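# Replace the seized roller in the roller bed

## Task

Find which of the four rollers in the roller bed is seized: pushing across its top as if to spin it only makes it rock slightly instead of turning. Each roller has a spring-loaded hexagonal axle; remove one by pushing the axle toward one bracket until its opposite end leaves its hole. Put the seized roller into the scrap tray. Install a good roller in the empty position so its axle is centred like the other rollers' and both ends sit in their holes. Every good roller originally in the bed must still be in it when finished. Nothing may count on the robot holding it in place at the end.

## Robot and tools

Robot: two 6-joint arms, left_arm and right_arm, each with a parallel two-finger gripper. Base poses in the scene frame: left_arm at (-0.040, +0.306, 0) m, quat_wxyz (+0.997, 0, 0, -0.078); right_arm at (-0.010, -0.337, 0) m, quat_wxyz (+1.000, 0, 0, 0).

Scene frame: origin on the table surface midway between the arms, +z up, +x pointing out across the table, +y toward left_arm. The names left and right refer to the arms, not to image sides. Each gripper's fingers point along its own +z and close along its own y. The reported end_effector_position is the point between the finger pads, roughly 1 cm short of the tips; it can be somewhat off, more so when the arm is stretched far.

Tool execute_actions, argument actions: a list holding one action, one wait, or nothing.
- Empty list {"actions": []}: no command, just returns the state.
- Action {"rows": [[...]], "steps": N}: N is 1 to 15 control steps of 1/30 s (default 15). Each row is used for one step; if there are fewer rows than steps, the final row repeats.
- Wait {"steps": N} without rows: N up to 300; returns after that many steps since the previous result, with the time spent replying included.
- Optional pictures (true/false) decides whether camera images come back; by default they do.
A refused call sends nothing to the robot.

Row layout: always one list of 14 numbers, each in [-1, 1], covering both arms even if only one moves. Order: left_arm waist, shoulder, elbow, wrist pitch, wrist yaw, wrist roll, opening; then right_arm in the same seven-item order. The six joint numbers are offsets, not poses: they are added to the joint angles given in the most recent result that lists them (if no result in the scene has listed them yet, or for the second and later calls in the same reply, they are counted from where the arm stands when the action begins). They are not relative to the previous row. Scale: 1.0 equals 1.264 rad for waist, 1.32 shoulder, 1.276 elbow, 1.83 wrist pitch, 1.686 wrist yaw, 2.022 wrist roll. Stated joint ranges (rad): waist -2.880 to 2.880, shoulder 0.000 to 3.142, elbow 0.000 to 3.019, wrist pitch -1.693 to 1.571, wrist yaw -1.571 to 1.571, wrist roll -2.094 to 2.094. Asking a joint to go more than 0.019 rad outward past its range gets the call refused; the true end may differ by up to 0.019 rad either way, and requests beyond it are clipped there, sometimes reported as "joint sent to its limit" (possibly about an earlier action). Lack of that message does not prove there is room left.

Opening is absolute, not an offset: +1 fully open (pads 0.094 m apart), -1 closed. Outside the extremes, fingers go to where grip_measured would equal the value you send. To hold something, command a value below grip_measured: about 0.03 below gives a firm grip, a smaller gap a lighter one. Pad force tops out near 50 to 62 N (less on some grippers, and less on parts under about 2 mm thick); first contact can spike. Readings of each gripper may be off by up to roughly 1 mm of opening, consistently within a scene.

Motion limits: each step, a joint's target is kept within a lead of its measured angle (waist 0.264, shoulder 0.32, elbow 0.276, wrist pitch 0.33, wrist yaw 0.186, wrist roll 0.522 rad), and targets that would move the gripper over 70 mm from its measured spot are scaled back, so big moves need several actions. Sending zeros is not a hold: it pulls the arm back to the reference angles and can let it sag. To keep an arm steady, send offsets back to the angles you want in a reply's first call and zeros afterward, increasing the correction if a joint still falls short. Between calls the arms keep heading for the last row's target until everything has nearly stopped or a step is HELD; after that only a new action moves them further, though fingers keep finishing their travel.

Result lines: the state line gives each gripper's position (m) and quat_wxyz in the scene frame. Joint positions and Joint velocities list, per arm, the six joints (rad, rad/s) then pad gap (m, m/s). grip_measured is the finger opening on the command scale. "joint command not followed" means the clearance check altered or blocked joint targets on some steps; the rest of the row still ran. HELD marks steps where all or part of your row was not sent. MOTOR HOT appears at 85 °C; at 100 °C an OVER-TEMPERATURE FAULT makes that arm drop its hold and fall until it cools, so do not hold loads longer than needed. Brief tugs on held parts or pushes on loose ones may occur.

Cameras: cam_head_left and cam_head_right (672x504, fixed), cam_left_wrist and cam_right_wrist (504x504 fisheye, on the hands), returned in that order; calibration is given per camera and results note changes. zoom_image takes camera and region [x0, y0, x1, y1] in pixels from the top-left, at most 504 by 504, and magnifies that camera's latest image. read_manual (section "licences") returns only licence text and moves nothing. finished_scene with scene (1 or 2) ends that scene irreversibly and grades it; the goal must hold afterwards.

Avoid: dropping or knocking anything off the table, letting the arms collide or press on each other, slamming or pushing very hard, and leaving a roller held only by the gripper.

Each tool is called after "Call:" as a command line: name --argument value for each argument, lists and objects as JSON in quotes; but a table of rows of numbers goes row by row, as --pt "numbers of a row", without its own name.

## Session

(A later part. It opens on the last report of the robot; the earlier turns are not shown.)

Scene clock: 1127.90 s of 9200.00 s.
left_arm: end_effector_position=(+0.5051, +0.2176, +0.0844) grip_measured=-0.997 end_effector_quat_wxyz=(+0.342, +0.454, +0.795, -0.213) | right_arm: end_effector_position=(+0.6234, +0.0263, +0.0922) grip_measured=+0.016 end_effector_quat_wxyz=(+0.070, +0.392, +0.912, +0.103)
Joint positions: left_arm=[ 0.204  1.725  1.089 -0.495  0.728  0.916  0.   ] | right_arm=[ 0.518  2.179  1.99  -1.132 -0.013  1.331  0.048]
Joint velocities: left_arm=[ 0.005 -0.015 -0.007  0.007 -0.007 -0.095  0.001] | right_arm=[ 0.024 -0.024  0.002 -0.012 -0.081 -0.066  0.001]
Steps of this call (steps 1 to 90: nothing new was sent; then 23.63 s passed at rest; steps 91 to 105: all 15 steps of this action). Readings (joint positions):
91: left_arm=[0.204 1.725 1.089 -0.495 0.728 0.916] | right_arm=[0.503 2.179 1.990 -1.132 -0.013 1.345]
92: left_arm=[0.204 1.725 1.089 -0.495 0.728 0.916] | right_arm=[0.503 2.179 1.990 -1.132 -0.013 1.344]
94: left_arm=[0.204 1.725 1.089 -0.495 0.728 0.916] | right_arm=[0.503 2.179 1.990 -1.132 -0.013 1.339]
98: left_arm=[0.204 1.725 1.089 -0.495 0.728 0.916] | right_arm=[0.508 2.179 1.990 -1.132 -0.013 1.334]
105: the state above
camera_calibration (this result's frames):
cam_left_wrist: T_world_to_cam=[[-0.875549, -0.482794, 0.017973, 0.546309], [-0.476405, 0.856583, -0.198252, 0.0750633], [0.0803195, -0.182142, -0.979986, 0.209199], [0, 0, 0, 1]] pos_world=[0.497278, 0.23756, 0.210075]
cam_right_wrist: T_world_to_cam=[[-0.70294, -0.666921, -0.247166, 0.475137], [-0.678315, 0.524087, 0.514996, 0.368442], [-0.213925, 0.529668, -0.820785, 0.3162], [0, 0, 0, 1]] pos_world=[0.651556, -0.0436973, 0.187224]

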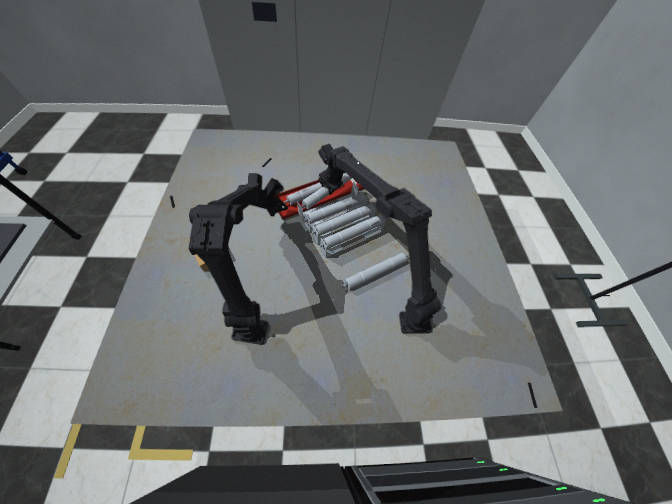

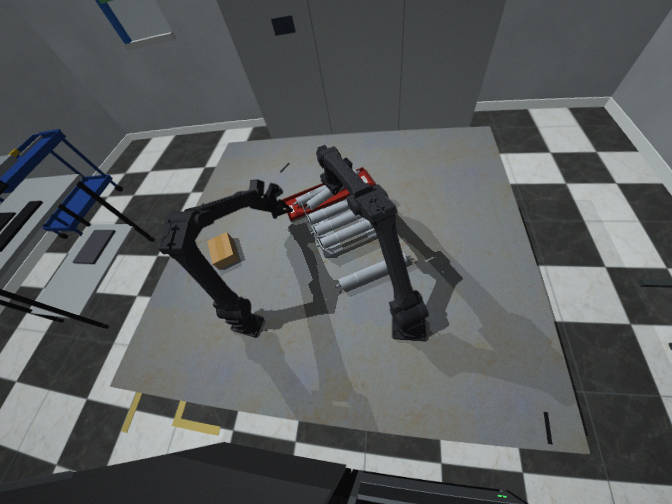

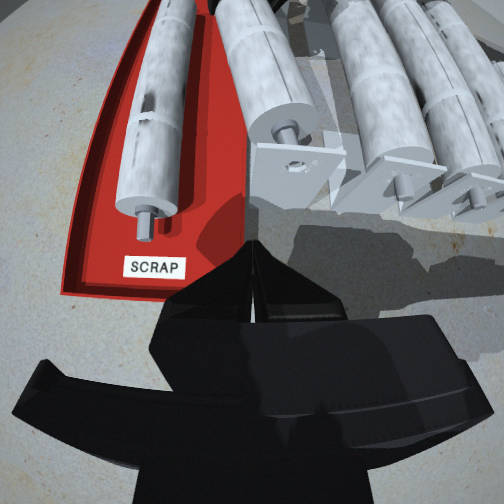

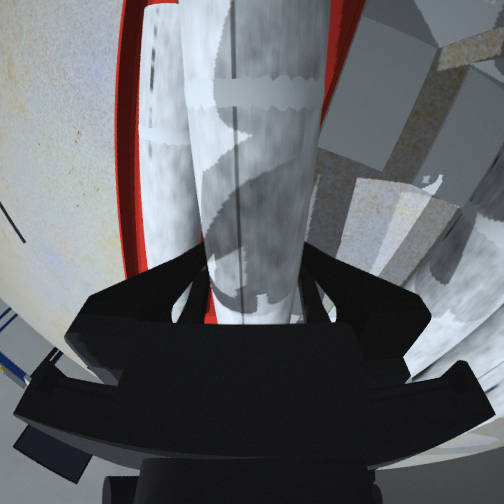

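Call:
execute_actions --actions '[{"rows":[[0,0,0.012,0,0,0,-1,0.008,-0.04,0.035,0,0,-0.005,-0.04],[0,0,0.012,0,0,0,-1,0.012,-0.04,0.035,0,0,-0.005,-0.04],[0,0,0.012,0,0,0,-1,0.016,-0.04,0.035,0,0,-0.005,-0.04],[0,0,0.012,0,0,0,-1,0.018,-0.04,0.035,0,0,-0.005,-0.04]],"steps":15}]'

Call:
zoom_image --camera "cam_left_wrist" --region '[230,80,360,210]'

Scene clock: 1132.93 s of 9200.00 s.
left_arm: end_effector_position=(+0.5051, +0.2176, +0.0844) grip_measured=-0.997 end_effector_quat_wxyz=(+0.342, +0.454, +0.795, -0.213) | right_arm: end_effector_position=(+0.6220, +0.0288, +0.0922) grip_measured=+0.016 end_effector_quat_wxyz=(+0.070, +0.389, +0.913, +0.103)
Joint positions: left_arm=[ 0.204  1.725  1.089 -0.495  0.728  0.916  0.   ] | right_arm=[ 0.522  2.179  1.99  -1.132 -0.011  1.329  0.048]
Joint velocities: left_arm=[-0.005 -0.015 -0.012  0.017  0.125  0.022  0.001] | right_arm=[-0.015  0.005 -0.017  0.002  0.022  0.051 -0.001]
Steps of this call (steps 1 to 15: the robot went on to your last target; steps 16 to 90: nothing new was sent; then 1.53 s passed at rest; steps 91 to 105: all 15 steps of this action). Readings (joint positions):
91: left_arm=[0.204 1.725 1.089 -0.495 0.728 0.916] | right_arm=[0.519 2.179 1.990 -1.132 -0.013 1.330]
92: left_arm=[0.204 1.725 1.089 -0.495 0.728 0.916] | right_arm=[0.519 2.179 1.990 -1.132 -0.013 1.330]
94: left_arm=[0.204 1.725 1.089 -0.495 0.728 0.916] | right_arm=[0.519 2.179 1.990 -1.132 -0.013 1.330]
98: left_arm=[0.204 1.725 1.089 -0.495 0.728 0.916] | right_arm=[0.522 2.179 1.990 -1.132 -0.012 1.329]
105: the state above
camera_calibration (this result's frames):
cam_left_wrist: T_world_to_cam=[[-0.875549, -0.482794, 0.017973, 0.546309], [-0.476405, 0.856583, -0.198252, 0.0750633], [0.0803195, -0.182142, -0.979986, 0.209199], [0, 0, 0, 1]] pos_world=[0.497278, 0.23756, 0.210075]
cam_right_wrist: T_world_to_cam=[[-0.699165, -0.671031, -0.246752, 0.473505], [-0.681566, 0.521309, 0.513521, 0.368461], [-0.215954, 0.527214, -0.821833, 0.316042], [0, 0, 0, 1]] pos_world=[0.65044, -0.0409673, 0.187359]

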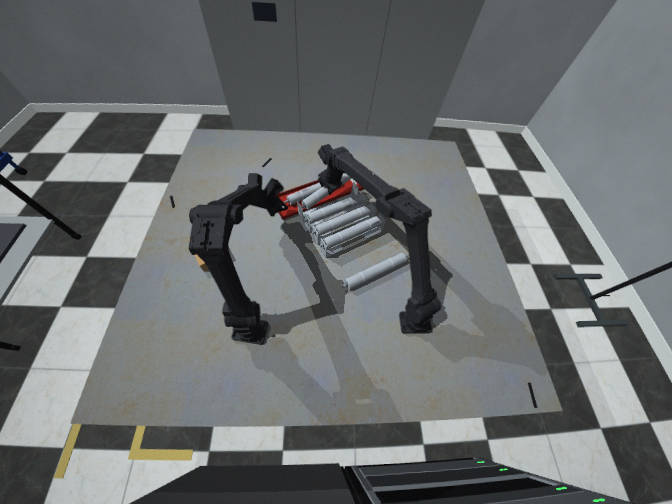

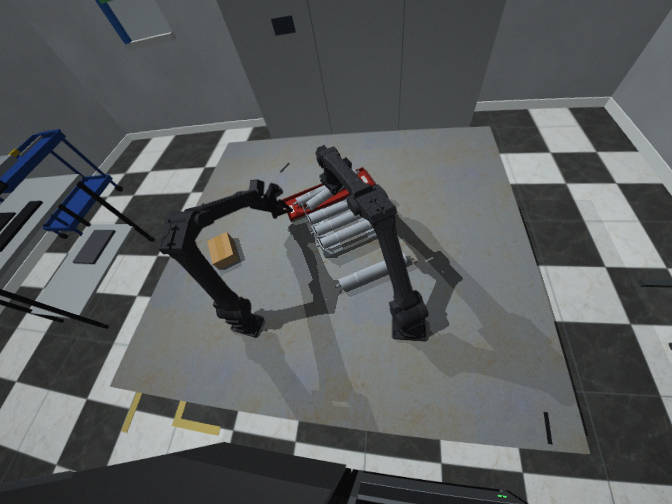

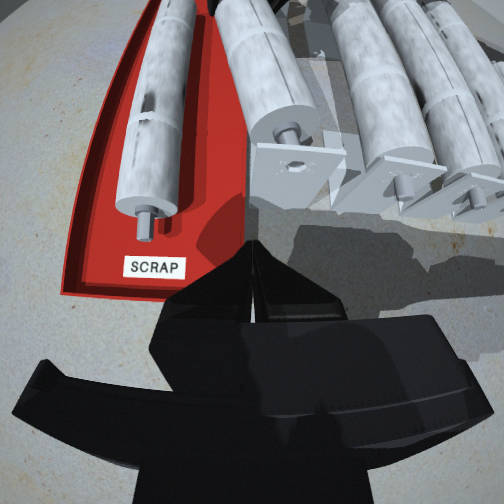

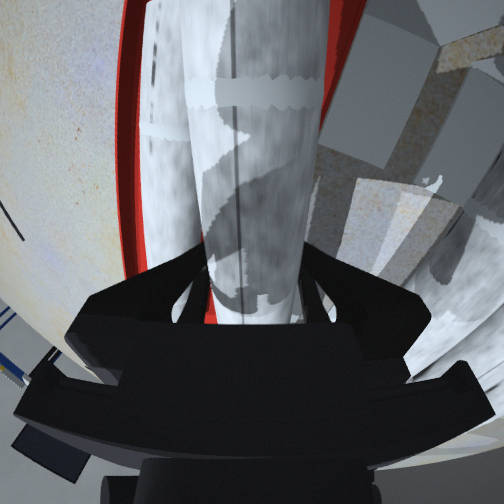

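Region (230, 80, 360, 210) of cam_left_wrist's 504x504 image, scaled by 3.877, with more detail than that image has.

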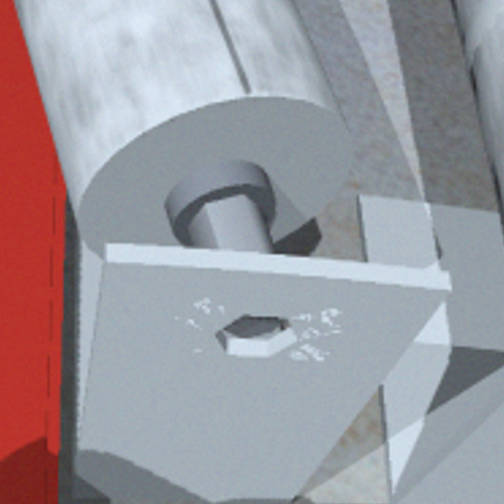

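Call:
execute_actions --actions '[{"rows":[[0,0,0.012,0,0,0,-1,0.018,-0.04,0.035,0,0.004,0,-0.04],[0,0,0.012,0,0,0,-1,0.02,-0.04,0.035,0,0.006,0,-0.04],[0,0,0.012,0,0,0,-1,0.022,-0.04,0.035,0,0.008,0,-0.04],[0,0,0.012,0,0,0,-1,0.024,-0.04,0.035,0,0.01,0,-0.04]],"steps":15}]'

Call:
zoom_image --camera "cam_left_wrist" --region '[230,80,360,210]'

Scene clock: 1142.57 s of 9200.00 s.
left_arm: end_effector_position=(+0.5051, +0.2176, +0.0844) grip_measured=-0.997 end_effector_quat_wxyz=(+0.342, +0.454, +0.795, -0.213) | right_arm: end_effector_position=(+0.6219, +0.0289, +0.0922) grip_measured=+0.016 end_effector_quat_wxyz=(+0.078, +0.388, +0.913, +0.098)
Joint positions: left_arm=[ 0.204  1.725  1.089 -0.495  0.728  0.916  0.   ] | right_arm=[ 0.527  2.179  1.99  -1.132  0.007  1.329  0.048]
Joint velocities: left_arm=[ 0.005 -0.005  0.002  0.002 -0.037 -0.051 -0.001] | right_arm=[-0.015  0.005  0.002  0.002 -0.007 -0.095  0.   ]
Steps of this call (steps 1 to 15: the robot went on to your last target; steps 16 to 90: nothing new was sent; then 6.13 s passed at rest; steps 91 to 105: all 15 steps of this action). Readings (joint positions):
91: left_arm=[0.204 1.725 1.089 -0.495 0.728 0.916] | right_arm=[0.522 2.179 1.990 -1.132 -0.009 1.329]
92: left_arm=[0.204 1.725 1.089 -0.495 0.728 0.916] | right_arm=[0.523 2.179 1.990 -1.132 -0.006 1.329]
94: left_arm=[0.204 1.725 1.089 -0.495 0.728 0.916] | right_arm=[0.525 2.179 1.990 -1.132 0.002 1.329]
98: left_arm=[0.204 1.725 1.089 -0.495 0.728 0.916] | right_arm=[0.527 2.179 1.990 -1.132 0.007 1.329]
105: the state above
camera_calibration (this result's frames):
cam_left_wrist: T_world_to_cam=[[-0.875549, -0.482794, 0.017973, 0.546309], [-0.476405, 0.856583, -0.198252, 0.0750633], [0.0803195, -0.182142, -0.979986, 0.209199], [0, 0, 0, 1]] pos_world=[0.497278, 0.23756, 0.210075]
cam_right_wrist: T_world_to_cam=[[-0.696958, -0.674823, -0.242618, 0.471907], [-0.686091, 0.529054, 0.499381, 0.372205], [-0.208635, 0.514506, -0.831718, 0.312654], [0, 0, 0, 1]] pos_world=[0.649496, -0.0393248, 0.188661]

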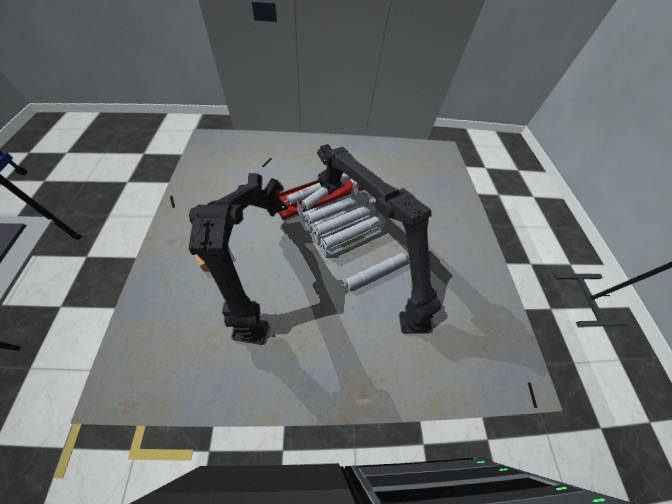

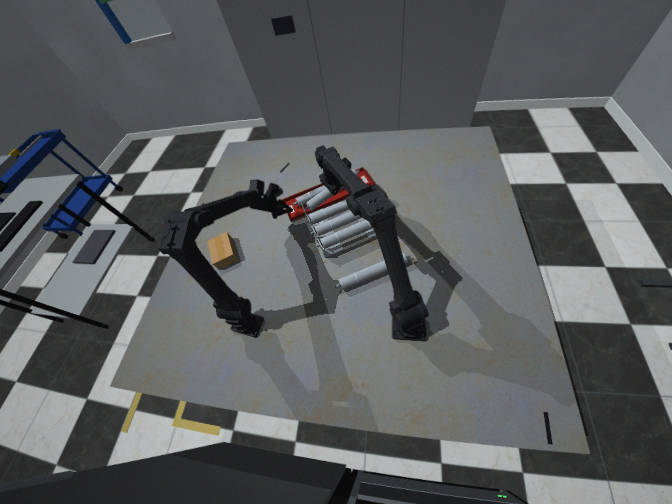

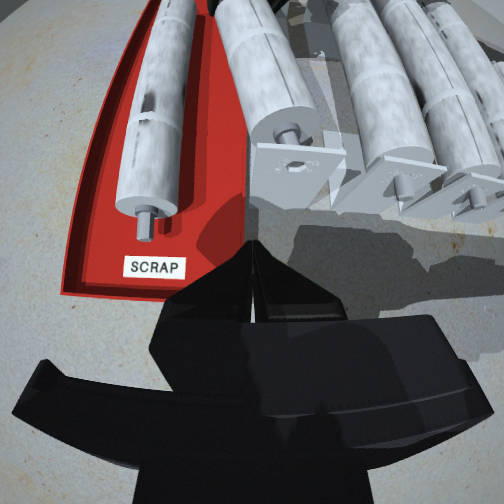

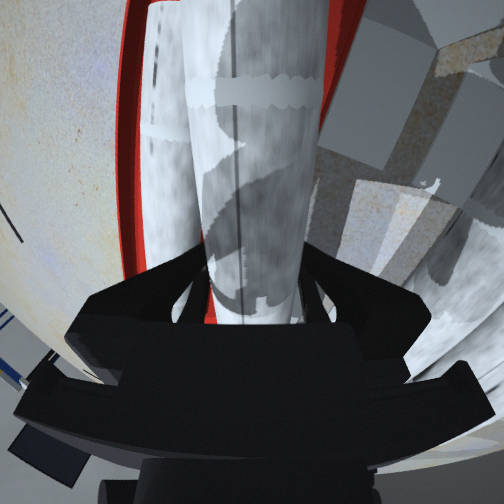

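Region (230, 80, 360, 210) of cam_left_wrist's 504x504 image, scaled by 3.877, with more detail than that image has.

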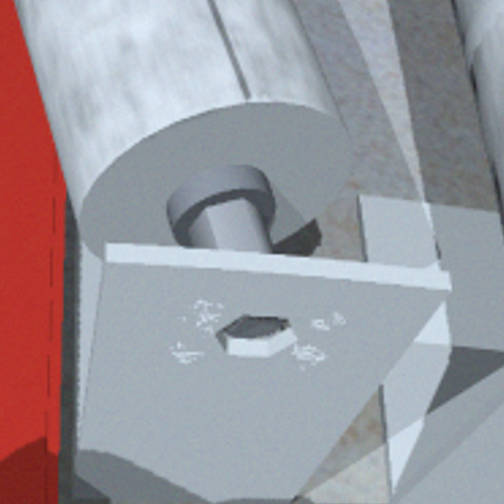

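Call:
execute_actions --actions '[{"rows":[[0,0,0.012,0,0,0,-1,0.02,-0.04,0.035,0,-0.004,-0.006,-0.04],[0,0,0.012,0,0,0,-1,0.02,-0.04,0.035,0,-0.004,-0.009,-0.04],[0,0,0.012,0,0,0,-1,0.02,-0.04,0.035,0,-0.004,-0.012,-0.04],[0,0,0.012,0,0,0,-1,0.02,-0.04,0.035,0,-0.004,-0.015,-0.04]],"steps":15}]'

Call:
zoom_image --camera "cam_left_wrist" --region '[260,130,330,200]'

Scene clock: 1151.00 s of 9200.00 s.
left_arm: end_effector_position=(+0.5051, +0.2176, +0.0844) grip_measured=-0.997 end_effector_quat_wxyz=(+0.342, +0.454, +0.795, -0.213) | right_arm: end_effector_position=(+0.6218, +0.0290, +0.0922) grip_measured=+0.016 end_effector_quat_wxyz=(+0.078, +0.384, +0.915, +0.098)
Joint positions: left_arm=[ 0.204  1.725  1.089 -0.495  0.728  0.916  0.   ] | right_arm=[ 0.527  2.179  1.99  -1.132  0.006  1.321  0.048]
Joint velocities: left_arm=[ 0.005 -0.024 -0.022  0.007 -0.051  0.022  0.   ] | right_arm=[-0.005 -0.005 -0.017  0.007  0.007  0.037 -0.001]
Steps of this call (steps 1 to 15: the robot went on to your last target; steps 16 to 90: nothing new was sent; then 4.93 s passed at rest; steps 91 to 105: all 15 steps of this action). Readings (joint positions):
91: left_arm=[0.204 1.725 1.089 -0.495 0.728 0.916] | right_arm=[0.527 2.179 1.990 -1.132 0.007 1.329]
92: left_arm=[0.204 1.725 1.089 -0.495 0.728 0.916] | right_arm=[0.527 2.179 1.990 -1.132 0.006 1.329]
94: left_arm=[0.204 1.725 1.089 -0.495 0.728 0.916] | right_arm=[0.527 2.179 1.990 -1.132 0.006 1.326]
98: left_arm=[0.204 1.725 1.089 -0.495 0.728 0.916] | right_arm=[0.527 2.179 1.990 -1.132 0.006 1.322]
105: the state above
camera_calibration (this result's frames):
cam_left_wrist: T_world_to_cam=[[-0.875549, -0.482794, 0.017973, 0.546309], [-0.476405, 0.856583, -0.198252, 0.0750633], [0.0803195, -0.182142, -0.979986, 0.209199], [0, 0, 0, 1]] pos_world=[0.497278, 0.23756, 0.210075]
cam_right_wrist: T_world_to_cam=[[-0.690904, -0.68116, -0.242223, 0.468321], [-0.690998, 0.523702, 0.498254, 0.375411], [-0.212538, 0.511622, -0.832509, 0.315164], [0, 0, 0, 1]] pos_world=[0.649958, -0.038847, 0.188765]

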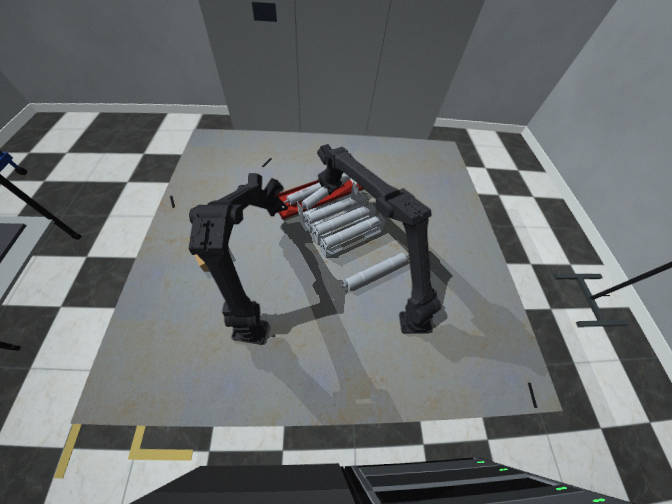

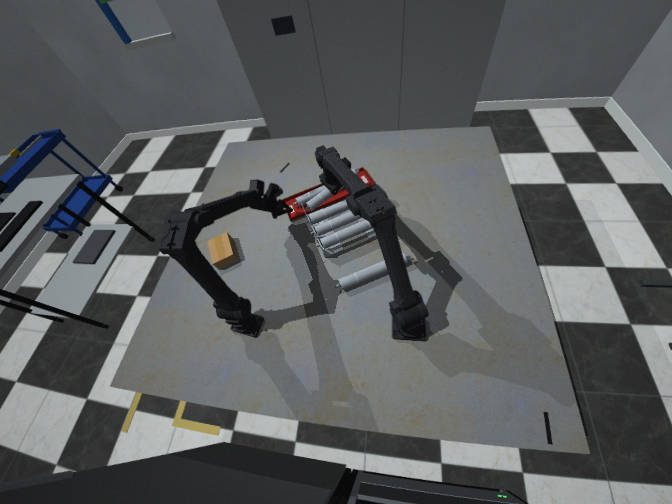

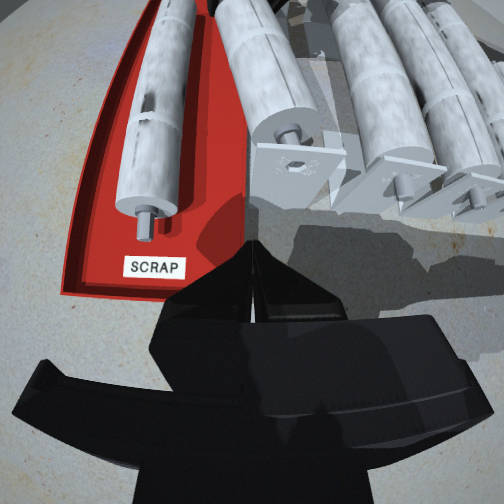

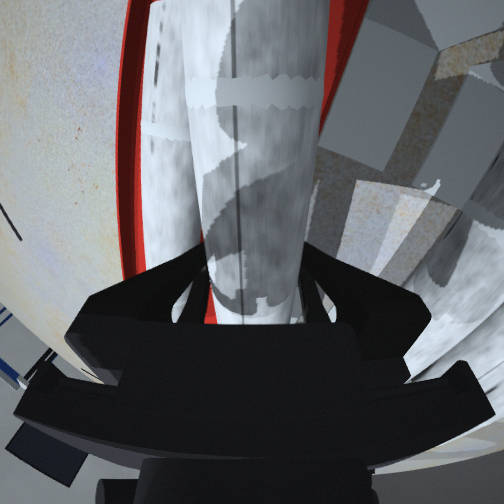

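Region (260, 130, 330, 200) of cam_left_wrist's 504x504 image, scaled by 7.200, with more detail than that image has.

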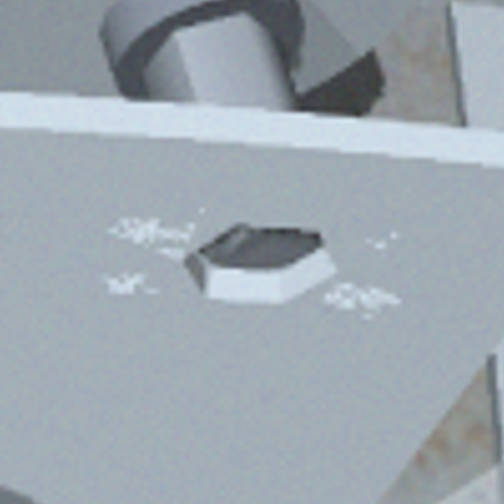

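Call:
execute_actions --actions '[{"rows":[[0,0,0.012,0,0,0,-1,0.016,-0.04,0.035,0,-0.008,-0.004,-0.04],[0,0,0.012,0,0,0,-1,0.016,-0.04,0.035,0,-0.012,-0.004,-0.04],[0,0,0.012,0,0,0,-1,0.016,-0.04,0.035,0,-0.016,-0.004,-0.04],[0,0,0.012,0,0,0,-1,0.016,-0.04,0.035,0,-0.02,-0.004,-0.04],[0,0,0.012,0,0,0,-1,0.016,-0.04,0.035,0,-0.024,-0.004,-0.04],[0,0,0.012,0,0,0,-1,0.016,-0.04,0.035,0,-0.028,-0.004,-0.04]],"steps":15}]'

Call:
zoom_image --camera "cam_left_wrist" --region '[260,130,330,200]'

Scene clock: 1158.57 s of 9200.00 s.
left_arm: end_effector_position=(+0.5051, +0.2176, +0.0844) grip_measured=-0.997 end_effector_quat_wxyz=(+0.342, +0.454, +0.795, -0.213) | right_arm: end_effector_position=(+0.6208, +0.0308, +0.0922) grip_measured=+0.016 end_effector_quat_wxyz=(+0.067, +0.382, +0.916, +0.106)
Joint positions: left_arm=[ 0.204  1.725  1.089 -0.495  0.728  0.916  0.   ] | right_arm=[ 0.523  2.179  1.99  -1.132 -0.022  1.316  0.048]
Joint velocities: left_arm=[-0.005 -0.015 -0.012  0.007 -0.007 -0.007 -0.001] | right_arm=[-0.005  0.015 -0.017  0.007 -0.007  0.007  0.001]
Steps of this call (steps 1 to 15: the robot went on to your last target; steps 16 to 90: nothing new was sent; then 4.07 s passed at rest; steps 91 to 105: all 15 steps of this action). Readings (joint positions):
91: left_arm=[0.204 1.725 1.089 -0.495 0.728 0.916] | right_arm=[0.527 2.179 1.990 -1.132 0.004 1.320]
92: left_arm=[0.204 1.725 1.089 -0.495 0.728 0.916] | right_arm=[0.527 2.179 1.990 -1.132 0.002 1.320]
94: left_arm=[0.204 1.725 1.089 -0.495 0.728 0.916] | right_arm=[0.526 2.179 1.990 -1.132 -0.004 1.320]
98: left_arm=[0.204 1.725 1.089 -0.495 0.728 0.916] | right_arm=[0.523 2.179 1.990 -1.132 -0.018 1.318]
105: the state above
camera_calibration (this result's frames):
cam_left_wrist: T_world_to_cam=[[-0.875549, -0.482794, 0.017973, 0.546309], [-0.476405, 0.856583, -0.198252, 0.0750633], [0.0803195, -0.182142, -0.979986, 0.209199], [0, 0, 0, 1]] pos_world=[0.497278, 0.23756, 0.210075]
cam_right_wrist: T_world_to_cam=[[-0.689209, -0.680557, -0.248663, 0.46835], [-0.688035, 0.507122, 0.519072, 0.37049], [-0.227156, 0.528838, -0.81776, 0.321244], [0, 0, 0, 1]] pos_world=[0.650673, -0.0390304, 0.186851]

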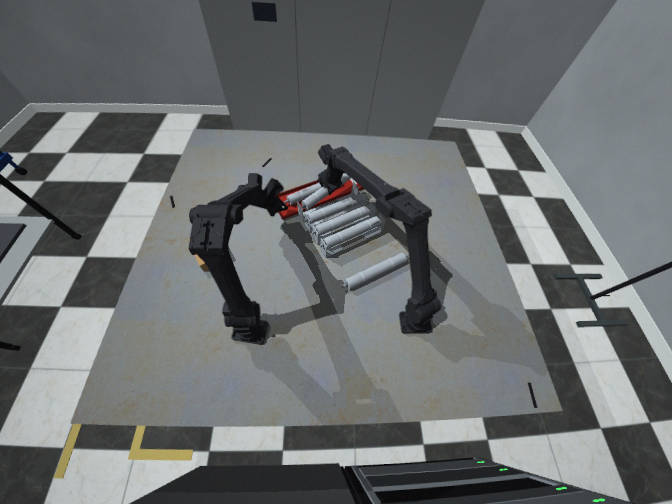

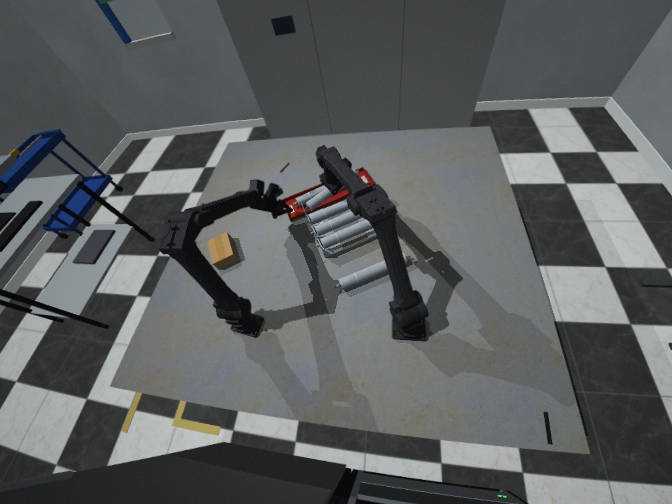

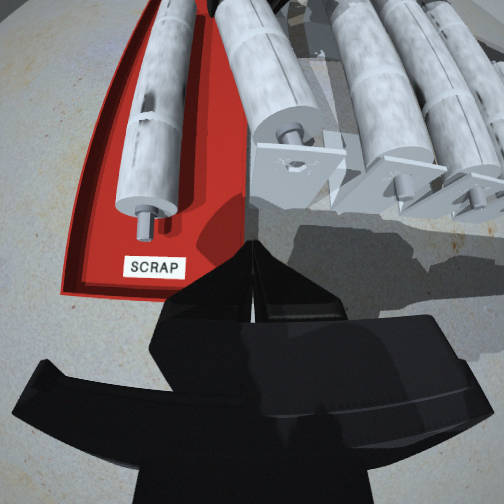

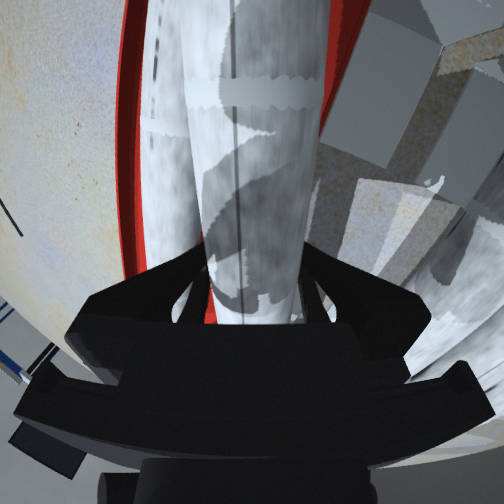

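Region (260, 130, 330, 200) of cam_left_wrist's 504x504 image, scaled by 7.200, with more detail than that image has.

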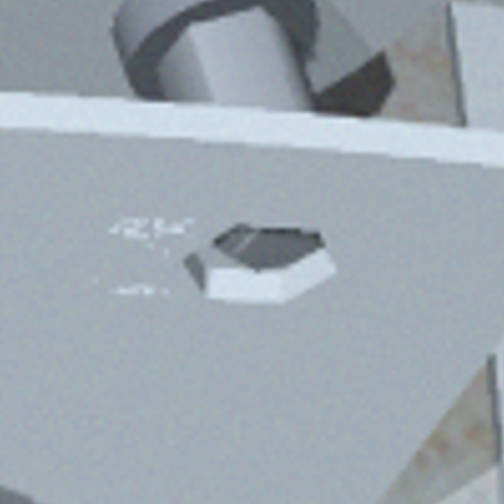

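Call:
execute_actions --actions '[{"rows":[[0,0,0.012,0,0,0,-1,0.018,-0.04,0.035,0,-0.008,0.006,-0.04],[0,0,0.012,0,0,0,-1,0.018,-0.04,0.035,0,-0.008,0.01,-0.04],[0,0,0.012,0,0,0,-1,0.018,-0.04,0.035,0,-0.008,0.014,-0.04],[0,0,0.012,0,0,0,-1,0.018,-0.04,0.035,0,-0.008,0.018,-0.04],[0,0,0.012,0,0,0,-1,0.018,-0.04,0.035,0,-0.008,0.022,-0.04]],"steps":15}]'

Call:
zoom_image --camera "cam_left_wrist" --region '[260,130,330,200]'

Scene clock: 1166.57 s of 9200.00 s.
left_arm: end_effector_position=(+0.5051, +0.2176, +0.0844) grip_measured=-0.997 end_effector_quat_wxyz=(+0.342, +0.454, +0.795, -0.213) | right_arm: end_effector_position=(+0.6207, +0.0306, +0.0922) grip_measured=+0.016 end_effector_quat_wxyz=(+0.067, +0.384, +0.915, +0.105)
Joint positions: left_arm=[ 0.204  1.725  1.089 -0.495  0.728  0.916  0.   ] | right_arm=[ 0.523  2.179  1.99  -1.132 -0.021  1.32   0.048]
Joint velocities: left_arm=[-0.005 -0.015 -0.012 -0.022 -0.051  0.037 -0.   ] | right_arm=[-0.005 -0.005 -0.002  0.012  0.051 -0.066 -0.   ]
Steps of this call (steps 1 to 15: the robot went on to your last target; steps 16 to 90: nothing new was sent; then 4.50 s passed at rest; steps 91 to 105: all 15 steps of this action). Readings (joint positions):
91: left_arm=[0.204 1.725 1.089 -0.495 0.728 0.916] | right_arm=[0.523 2.179 1.990 -1.132 -0.022 1.316]
92: left_arm=[0.204 1.725 1.089 -0.495 0.728 0.916] | right_arm=[0.523 2.179 1.990 -1.132 -0.021 1.316]
94: left_arm=[0.204 1.725 1.089 -0.495 0.728 0.916] | right_arm=[0.523 2.179 1.990 -1.132 -0.021 1.318]
98: left_arm=[0.204 1.725 1.089 -0.495 0.728 0.916] | right_arm=[0.523 2.179 1.990 -1.132 -0.021 1.319]
105: the state above
camera_calibration (this result's frames):
cam_left_wrist: T_world_to_cam=[[-0.875549, -0.482794, 0.017973, 0.546309], [-0.476405, 0.856583, -0.198252, 0.0750633], [0.0803195, -0.182142, -0.979986, 0.209199], [0, 0, 0, 1]] pos_world=[0.497278, 0.23756, 0.210075]
cam_right_wrist: T_world_to_cam=[[-0.692072, -0.67795, -0.24783, 0.469741], [-0.685675, 0.510148, 0.519229, 0.369036], [-0.225582, 0.529275, -0.817913, 0.320351], [0, 0, 0, 1]] pos_world=[0.650398, -0.0393558, 0.186821]

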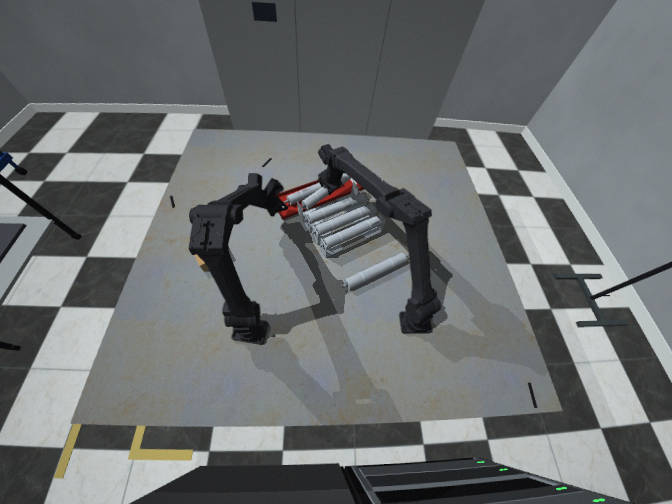

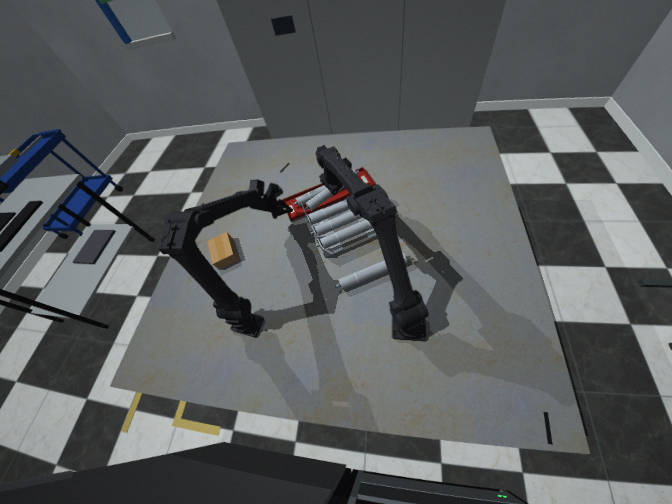

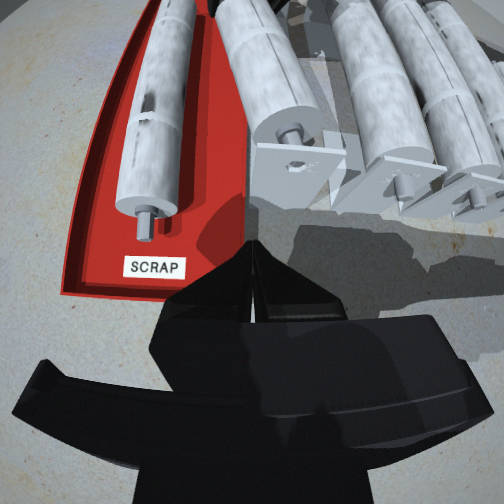

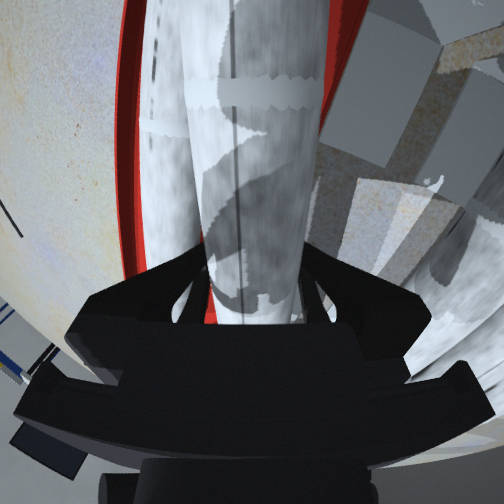

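Region (260, 130, 330, 200) of cam_left_wrist's 504x504 image, scaled by 7.200, with more detail than that image has.

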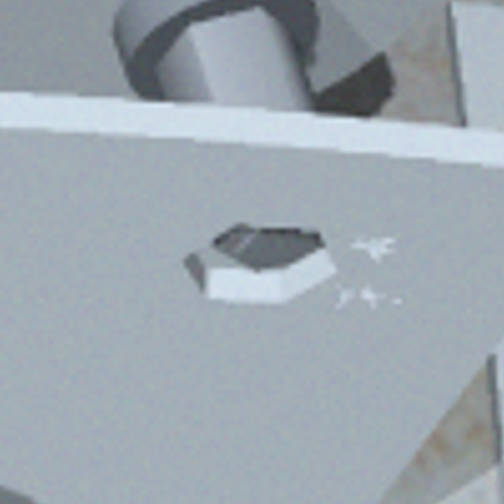

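Call:
execute_actions --actions '[{"rows":[[0,0,0.012,0,0,0,-1,0.016,-0.04,0.035,0,-0.004,0.016,-0.04],[0,0,0.012,0,0,0,-1,0.016,-0.04,0.035,0,-0.002,0.016,-0.04],[0,0,0.012,0,0,0,-1,0.016,-0.04,0.035,0,0.0,0.016,-0.04],[0,0,0.012,0,0,0,-1,0.016,-0.04,0.035,0,0.002,0.016,-0.04],[0,0,0.012,0,0,0,-1,0.017,-0.04,0.035,0,0.004,0.016,-0.04],[0,0,0.012,0,0,0,-1,0.018,-0.04,0.035,0,0.006,0.016,-0.04],[0,0,0.012,0,0,0,-1,0.019,-0.04,0.035,0,0.008,0.016,-0.04]],"steps":15}]'

Call:
zoom_image --camera "cam_left_wrist" --region '[260,130,330,200]'

Scene clock: 1176.13 s of 9200.00 s.
left_arm: end_effector_position=(+0.5051, +0.2176, +0.0844) grip_measured=-0.997 end_effector_quat_wxyz=(+0.342, +0.454, +0.795, -0.213) | right_arm: end_effector_position=(+0.6213, +0.0296, +0.0921) grip_measured=+0.016 end_effector_quat_wxyz=(+0.071, +0.388, +0.913, +0.102)
Joint positions: left_arm=[ 0.204  1.725  1.089 -0.495  0.728  0.916  0.   ] | right_arm=[ 0.524  2.179  1.99  -1.132 -0.008  1.33   0.048]
Joint velocities: left_arm=[ 0.005 -0.015  0.012 -0.022  0.037  0.022 -0.   ] | right_arm=[-0.015 -0.005  0.017 -0.007 -0.007 -0.022  0.001]
Steps of this call (steps 1 to 15: the robot went on to your last target; steps 16 to 90: nothing new was sent; then 6.07 s passed at rest; steps 91 to 105: all 15 steps of this action). Readings (joint positions):
91: left_arm=[0.204 1.725 1.089 -0.495 0.728 0.916] | right_arm=[0.523 2.179 1.990 -1.132 -0.018 1.321]
92: left_arm=[0.204 1.725 1.089 -0.495 0.728 0.916] | right_arm=[0.523 2.179 1.990 -1.132 -0.017 1.321]
94: left_arm=[0.204 1.725 1.089 -0.495 0.728 0.916] | right_arm=[0.523 2.179 1.990 -1.132 -0.014 1.322]
98: left_arm=[0.204 1.725 1.089 -0.495 0.728 0.916] | right_arm=[0.524 2.179 1.990 -1.132 -0.009 1.328]
105: the state above
camera_calibration (this result's frames):
cam_left_wrist: T_world_to_cam=[[-0.875549, -0.482794, 0.017973, 0.546309], [-0.476405, 0.856583, -0.198252, 0.0750633], [0.0803195, -0.182142, -0.979986, 0.209199], [0, 0, 0, 1]] pos_world=[0.497278, 0.23756, 0.210075]
cam_right_wrist: T_world_to_cam=[[-0.698211, -0.672562, -0.245279, 0.472888], [-0.682613, 0.522209, 0.511212, 0.368408], [-0.215735, 0.524364, -0.823712, 0.315524], [0, 0, 0, 1]] pos_world=[0.649725, -0.039789, 0.187556]

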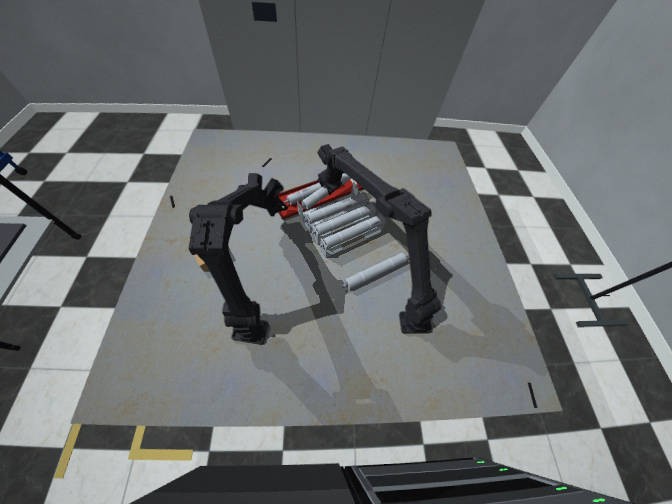

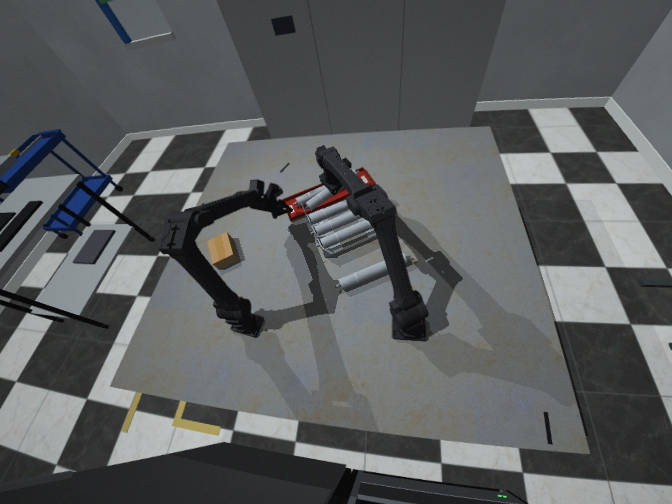

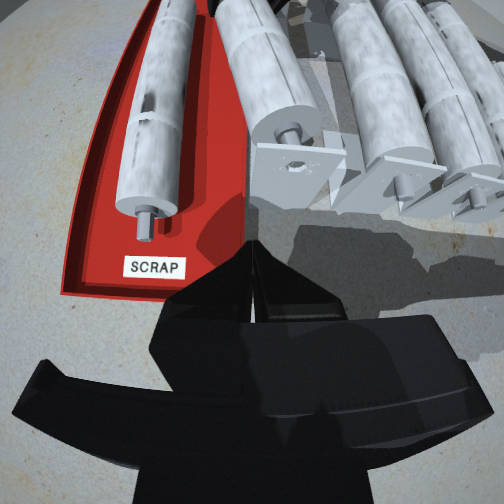

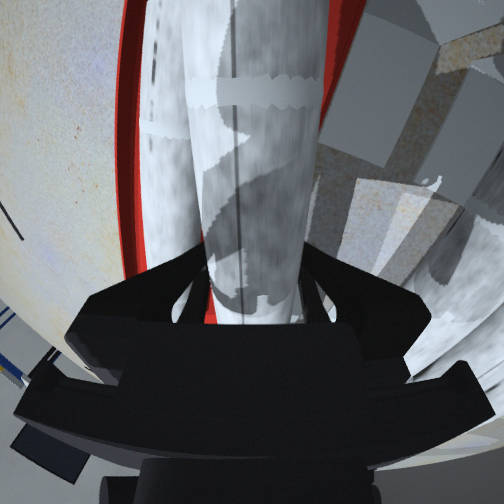

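Region (260, 130, 330, 200) of cam_left_wrist's 504x504 image, scaled by 7.200, with more detail than that image has.

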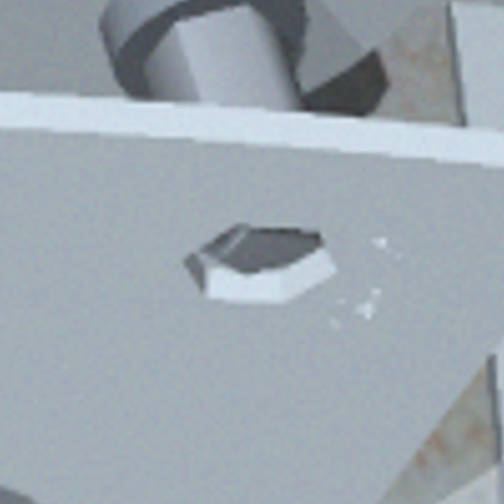

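Call:
execute_actions --actions '[{"rows":[[0,0,0.012,0,0,0,-1,0.022,-0.04,0.035,0,-0.002,0.02,-0.04],[0,0,0.012,0,0,0,-1,0.026,-0.04,0.035,0,-0.003,0.022,-0.04],[0,0,0.012,0,0,0,-1,0.03,-0.04,0.035,0,-0.004,0.024,-0.04],[0,0,0.012,0,0,0,-1,0.034,-0.04,0.035,0,-0.005,0.026,-0.04],[0,0,0.012,0,0,0,-1,0.038,-0.04,0.035,0,-0.006,0.028,-0.04]],"steps":15}]'

Call:
zoom_image --camera "cam_left_wrist" --region '[260,130,330,200]'

Scene clock: 1186.13 s of 9200.00 s.
left_arm: end_effector_position=(+0.5051, +0.2176, +0.0844) grip_measured=-0.997 end_effector_quat_wxyz=(+0.342, +0.454, +0.795, -0.213) | right_arm: end_effector_position=(+0.6200, +0.0304, +0.0919) grip_measured=+0.016 end_effector_quat_wxyz=(+0.070, +0.393, +0.911, +0.101)
Joint positions: left_arm=[ 0.204  1.725  1.089 -0.495  0.728  0.916  0.   ] | right_arm=[ 0.526  2.179  1.99  -1.135 -0.008  1.342  0.048]
Joint velocities: left_arm=[-0.005 -0.015 -0.022  0.017 -0.037  0.007  0.001] | right_arm=[-0.005 -0.024  0.002  0.002  0.051  0.022 -0.001]
Steps of this call (steps 1 to 15: the robot went on to your last target; steps 16 to 90: nothing new was sent; then 6.50 s passed at rest; steps 91 to 105: all 15 steps of this action). Readings (joint positions):
91: left_arm=[0.204 1.725 1.089 -0.495 0.728 0.916] | right_arm=[0.525 2.179 1.990 -1.132 -0.008 1.332]
92: left_arm=[0.204 1.725 1.089 -0.495 0.728 0.916] | right_arm=[0.525 2.179 1.990 -1.132 -0.008 1.335]
94: left_arm=[0.204 1.725 1.089 -0.495 0.728 0.916] | right_arm=[0.526 2.179 1.990 -1.133 -0.008 1.338]
98: left_arm=[0.204 1.725 1.089 -0.495 0.728 0.916] | right_arm=[0.526 2.179 1.990 -1.135 -0.008 1.341]
105: the state above
camera_calibration (this result's frames):
cam_left_wrist: T_world_to_cam=[[-0.875549, -0.482794, 0.017973, 0.546309], [-0.476405, 0.856583, -0.198252, 0.0750633], [0.0803195, -0.182142, -0.979986, 0.209199], [0, 0, 0, 1]] pos_world=[0.497278, 0.23756, 0.210075]
cam_right_wrist: T_world_to_cam=[[-0.705883, -0.665346, -0.24299, 0.476805], [-0.675232, 0.528431, 0.514609, 0.362079], [-0.21399, 0.527328, -0.822273, 0.313343], [0, 0, 0, 1]] pos_world=[0.648108, -0.0393282, 0.187183]

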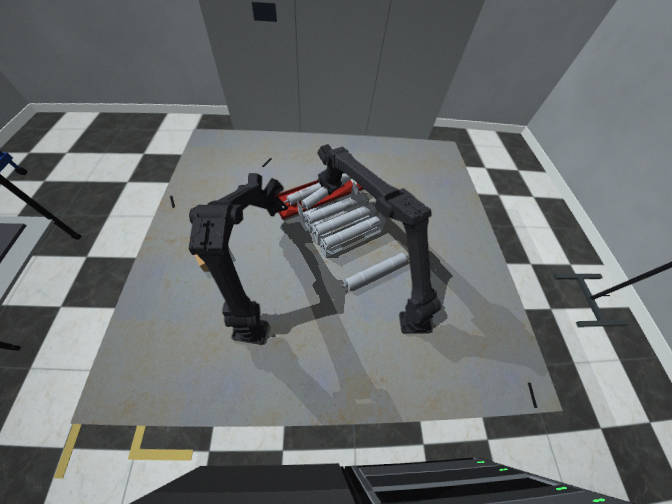

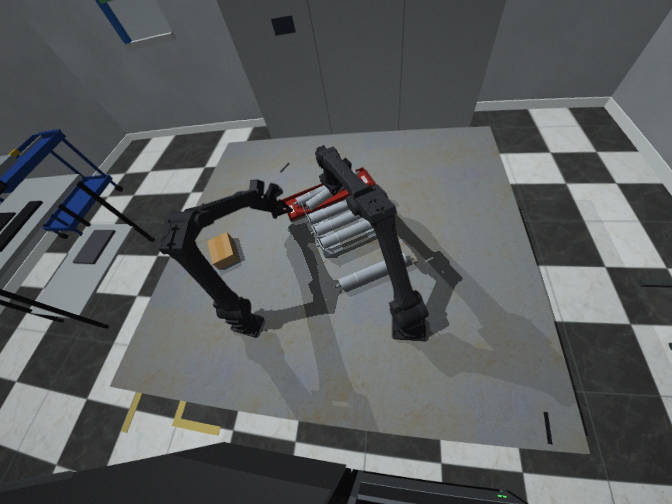

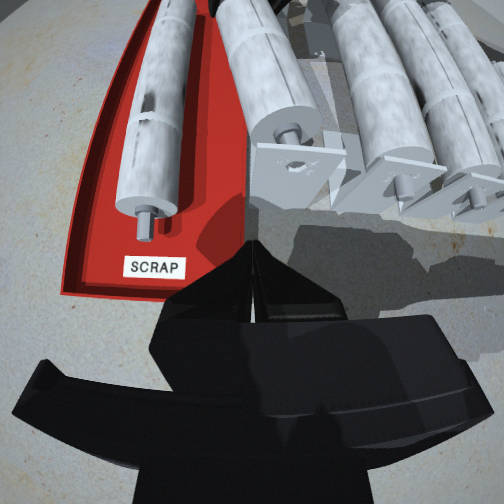

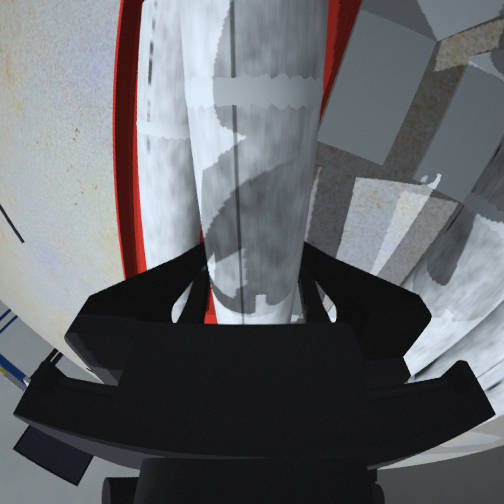

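Region (260, 130, 330, 200) of cam_left_wrist's 504x504 image, scaled by 7.200, with more detail than that image has.

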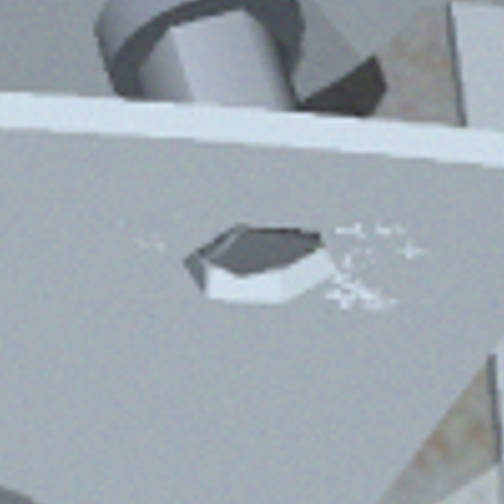

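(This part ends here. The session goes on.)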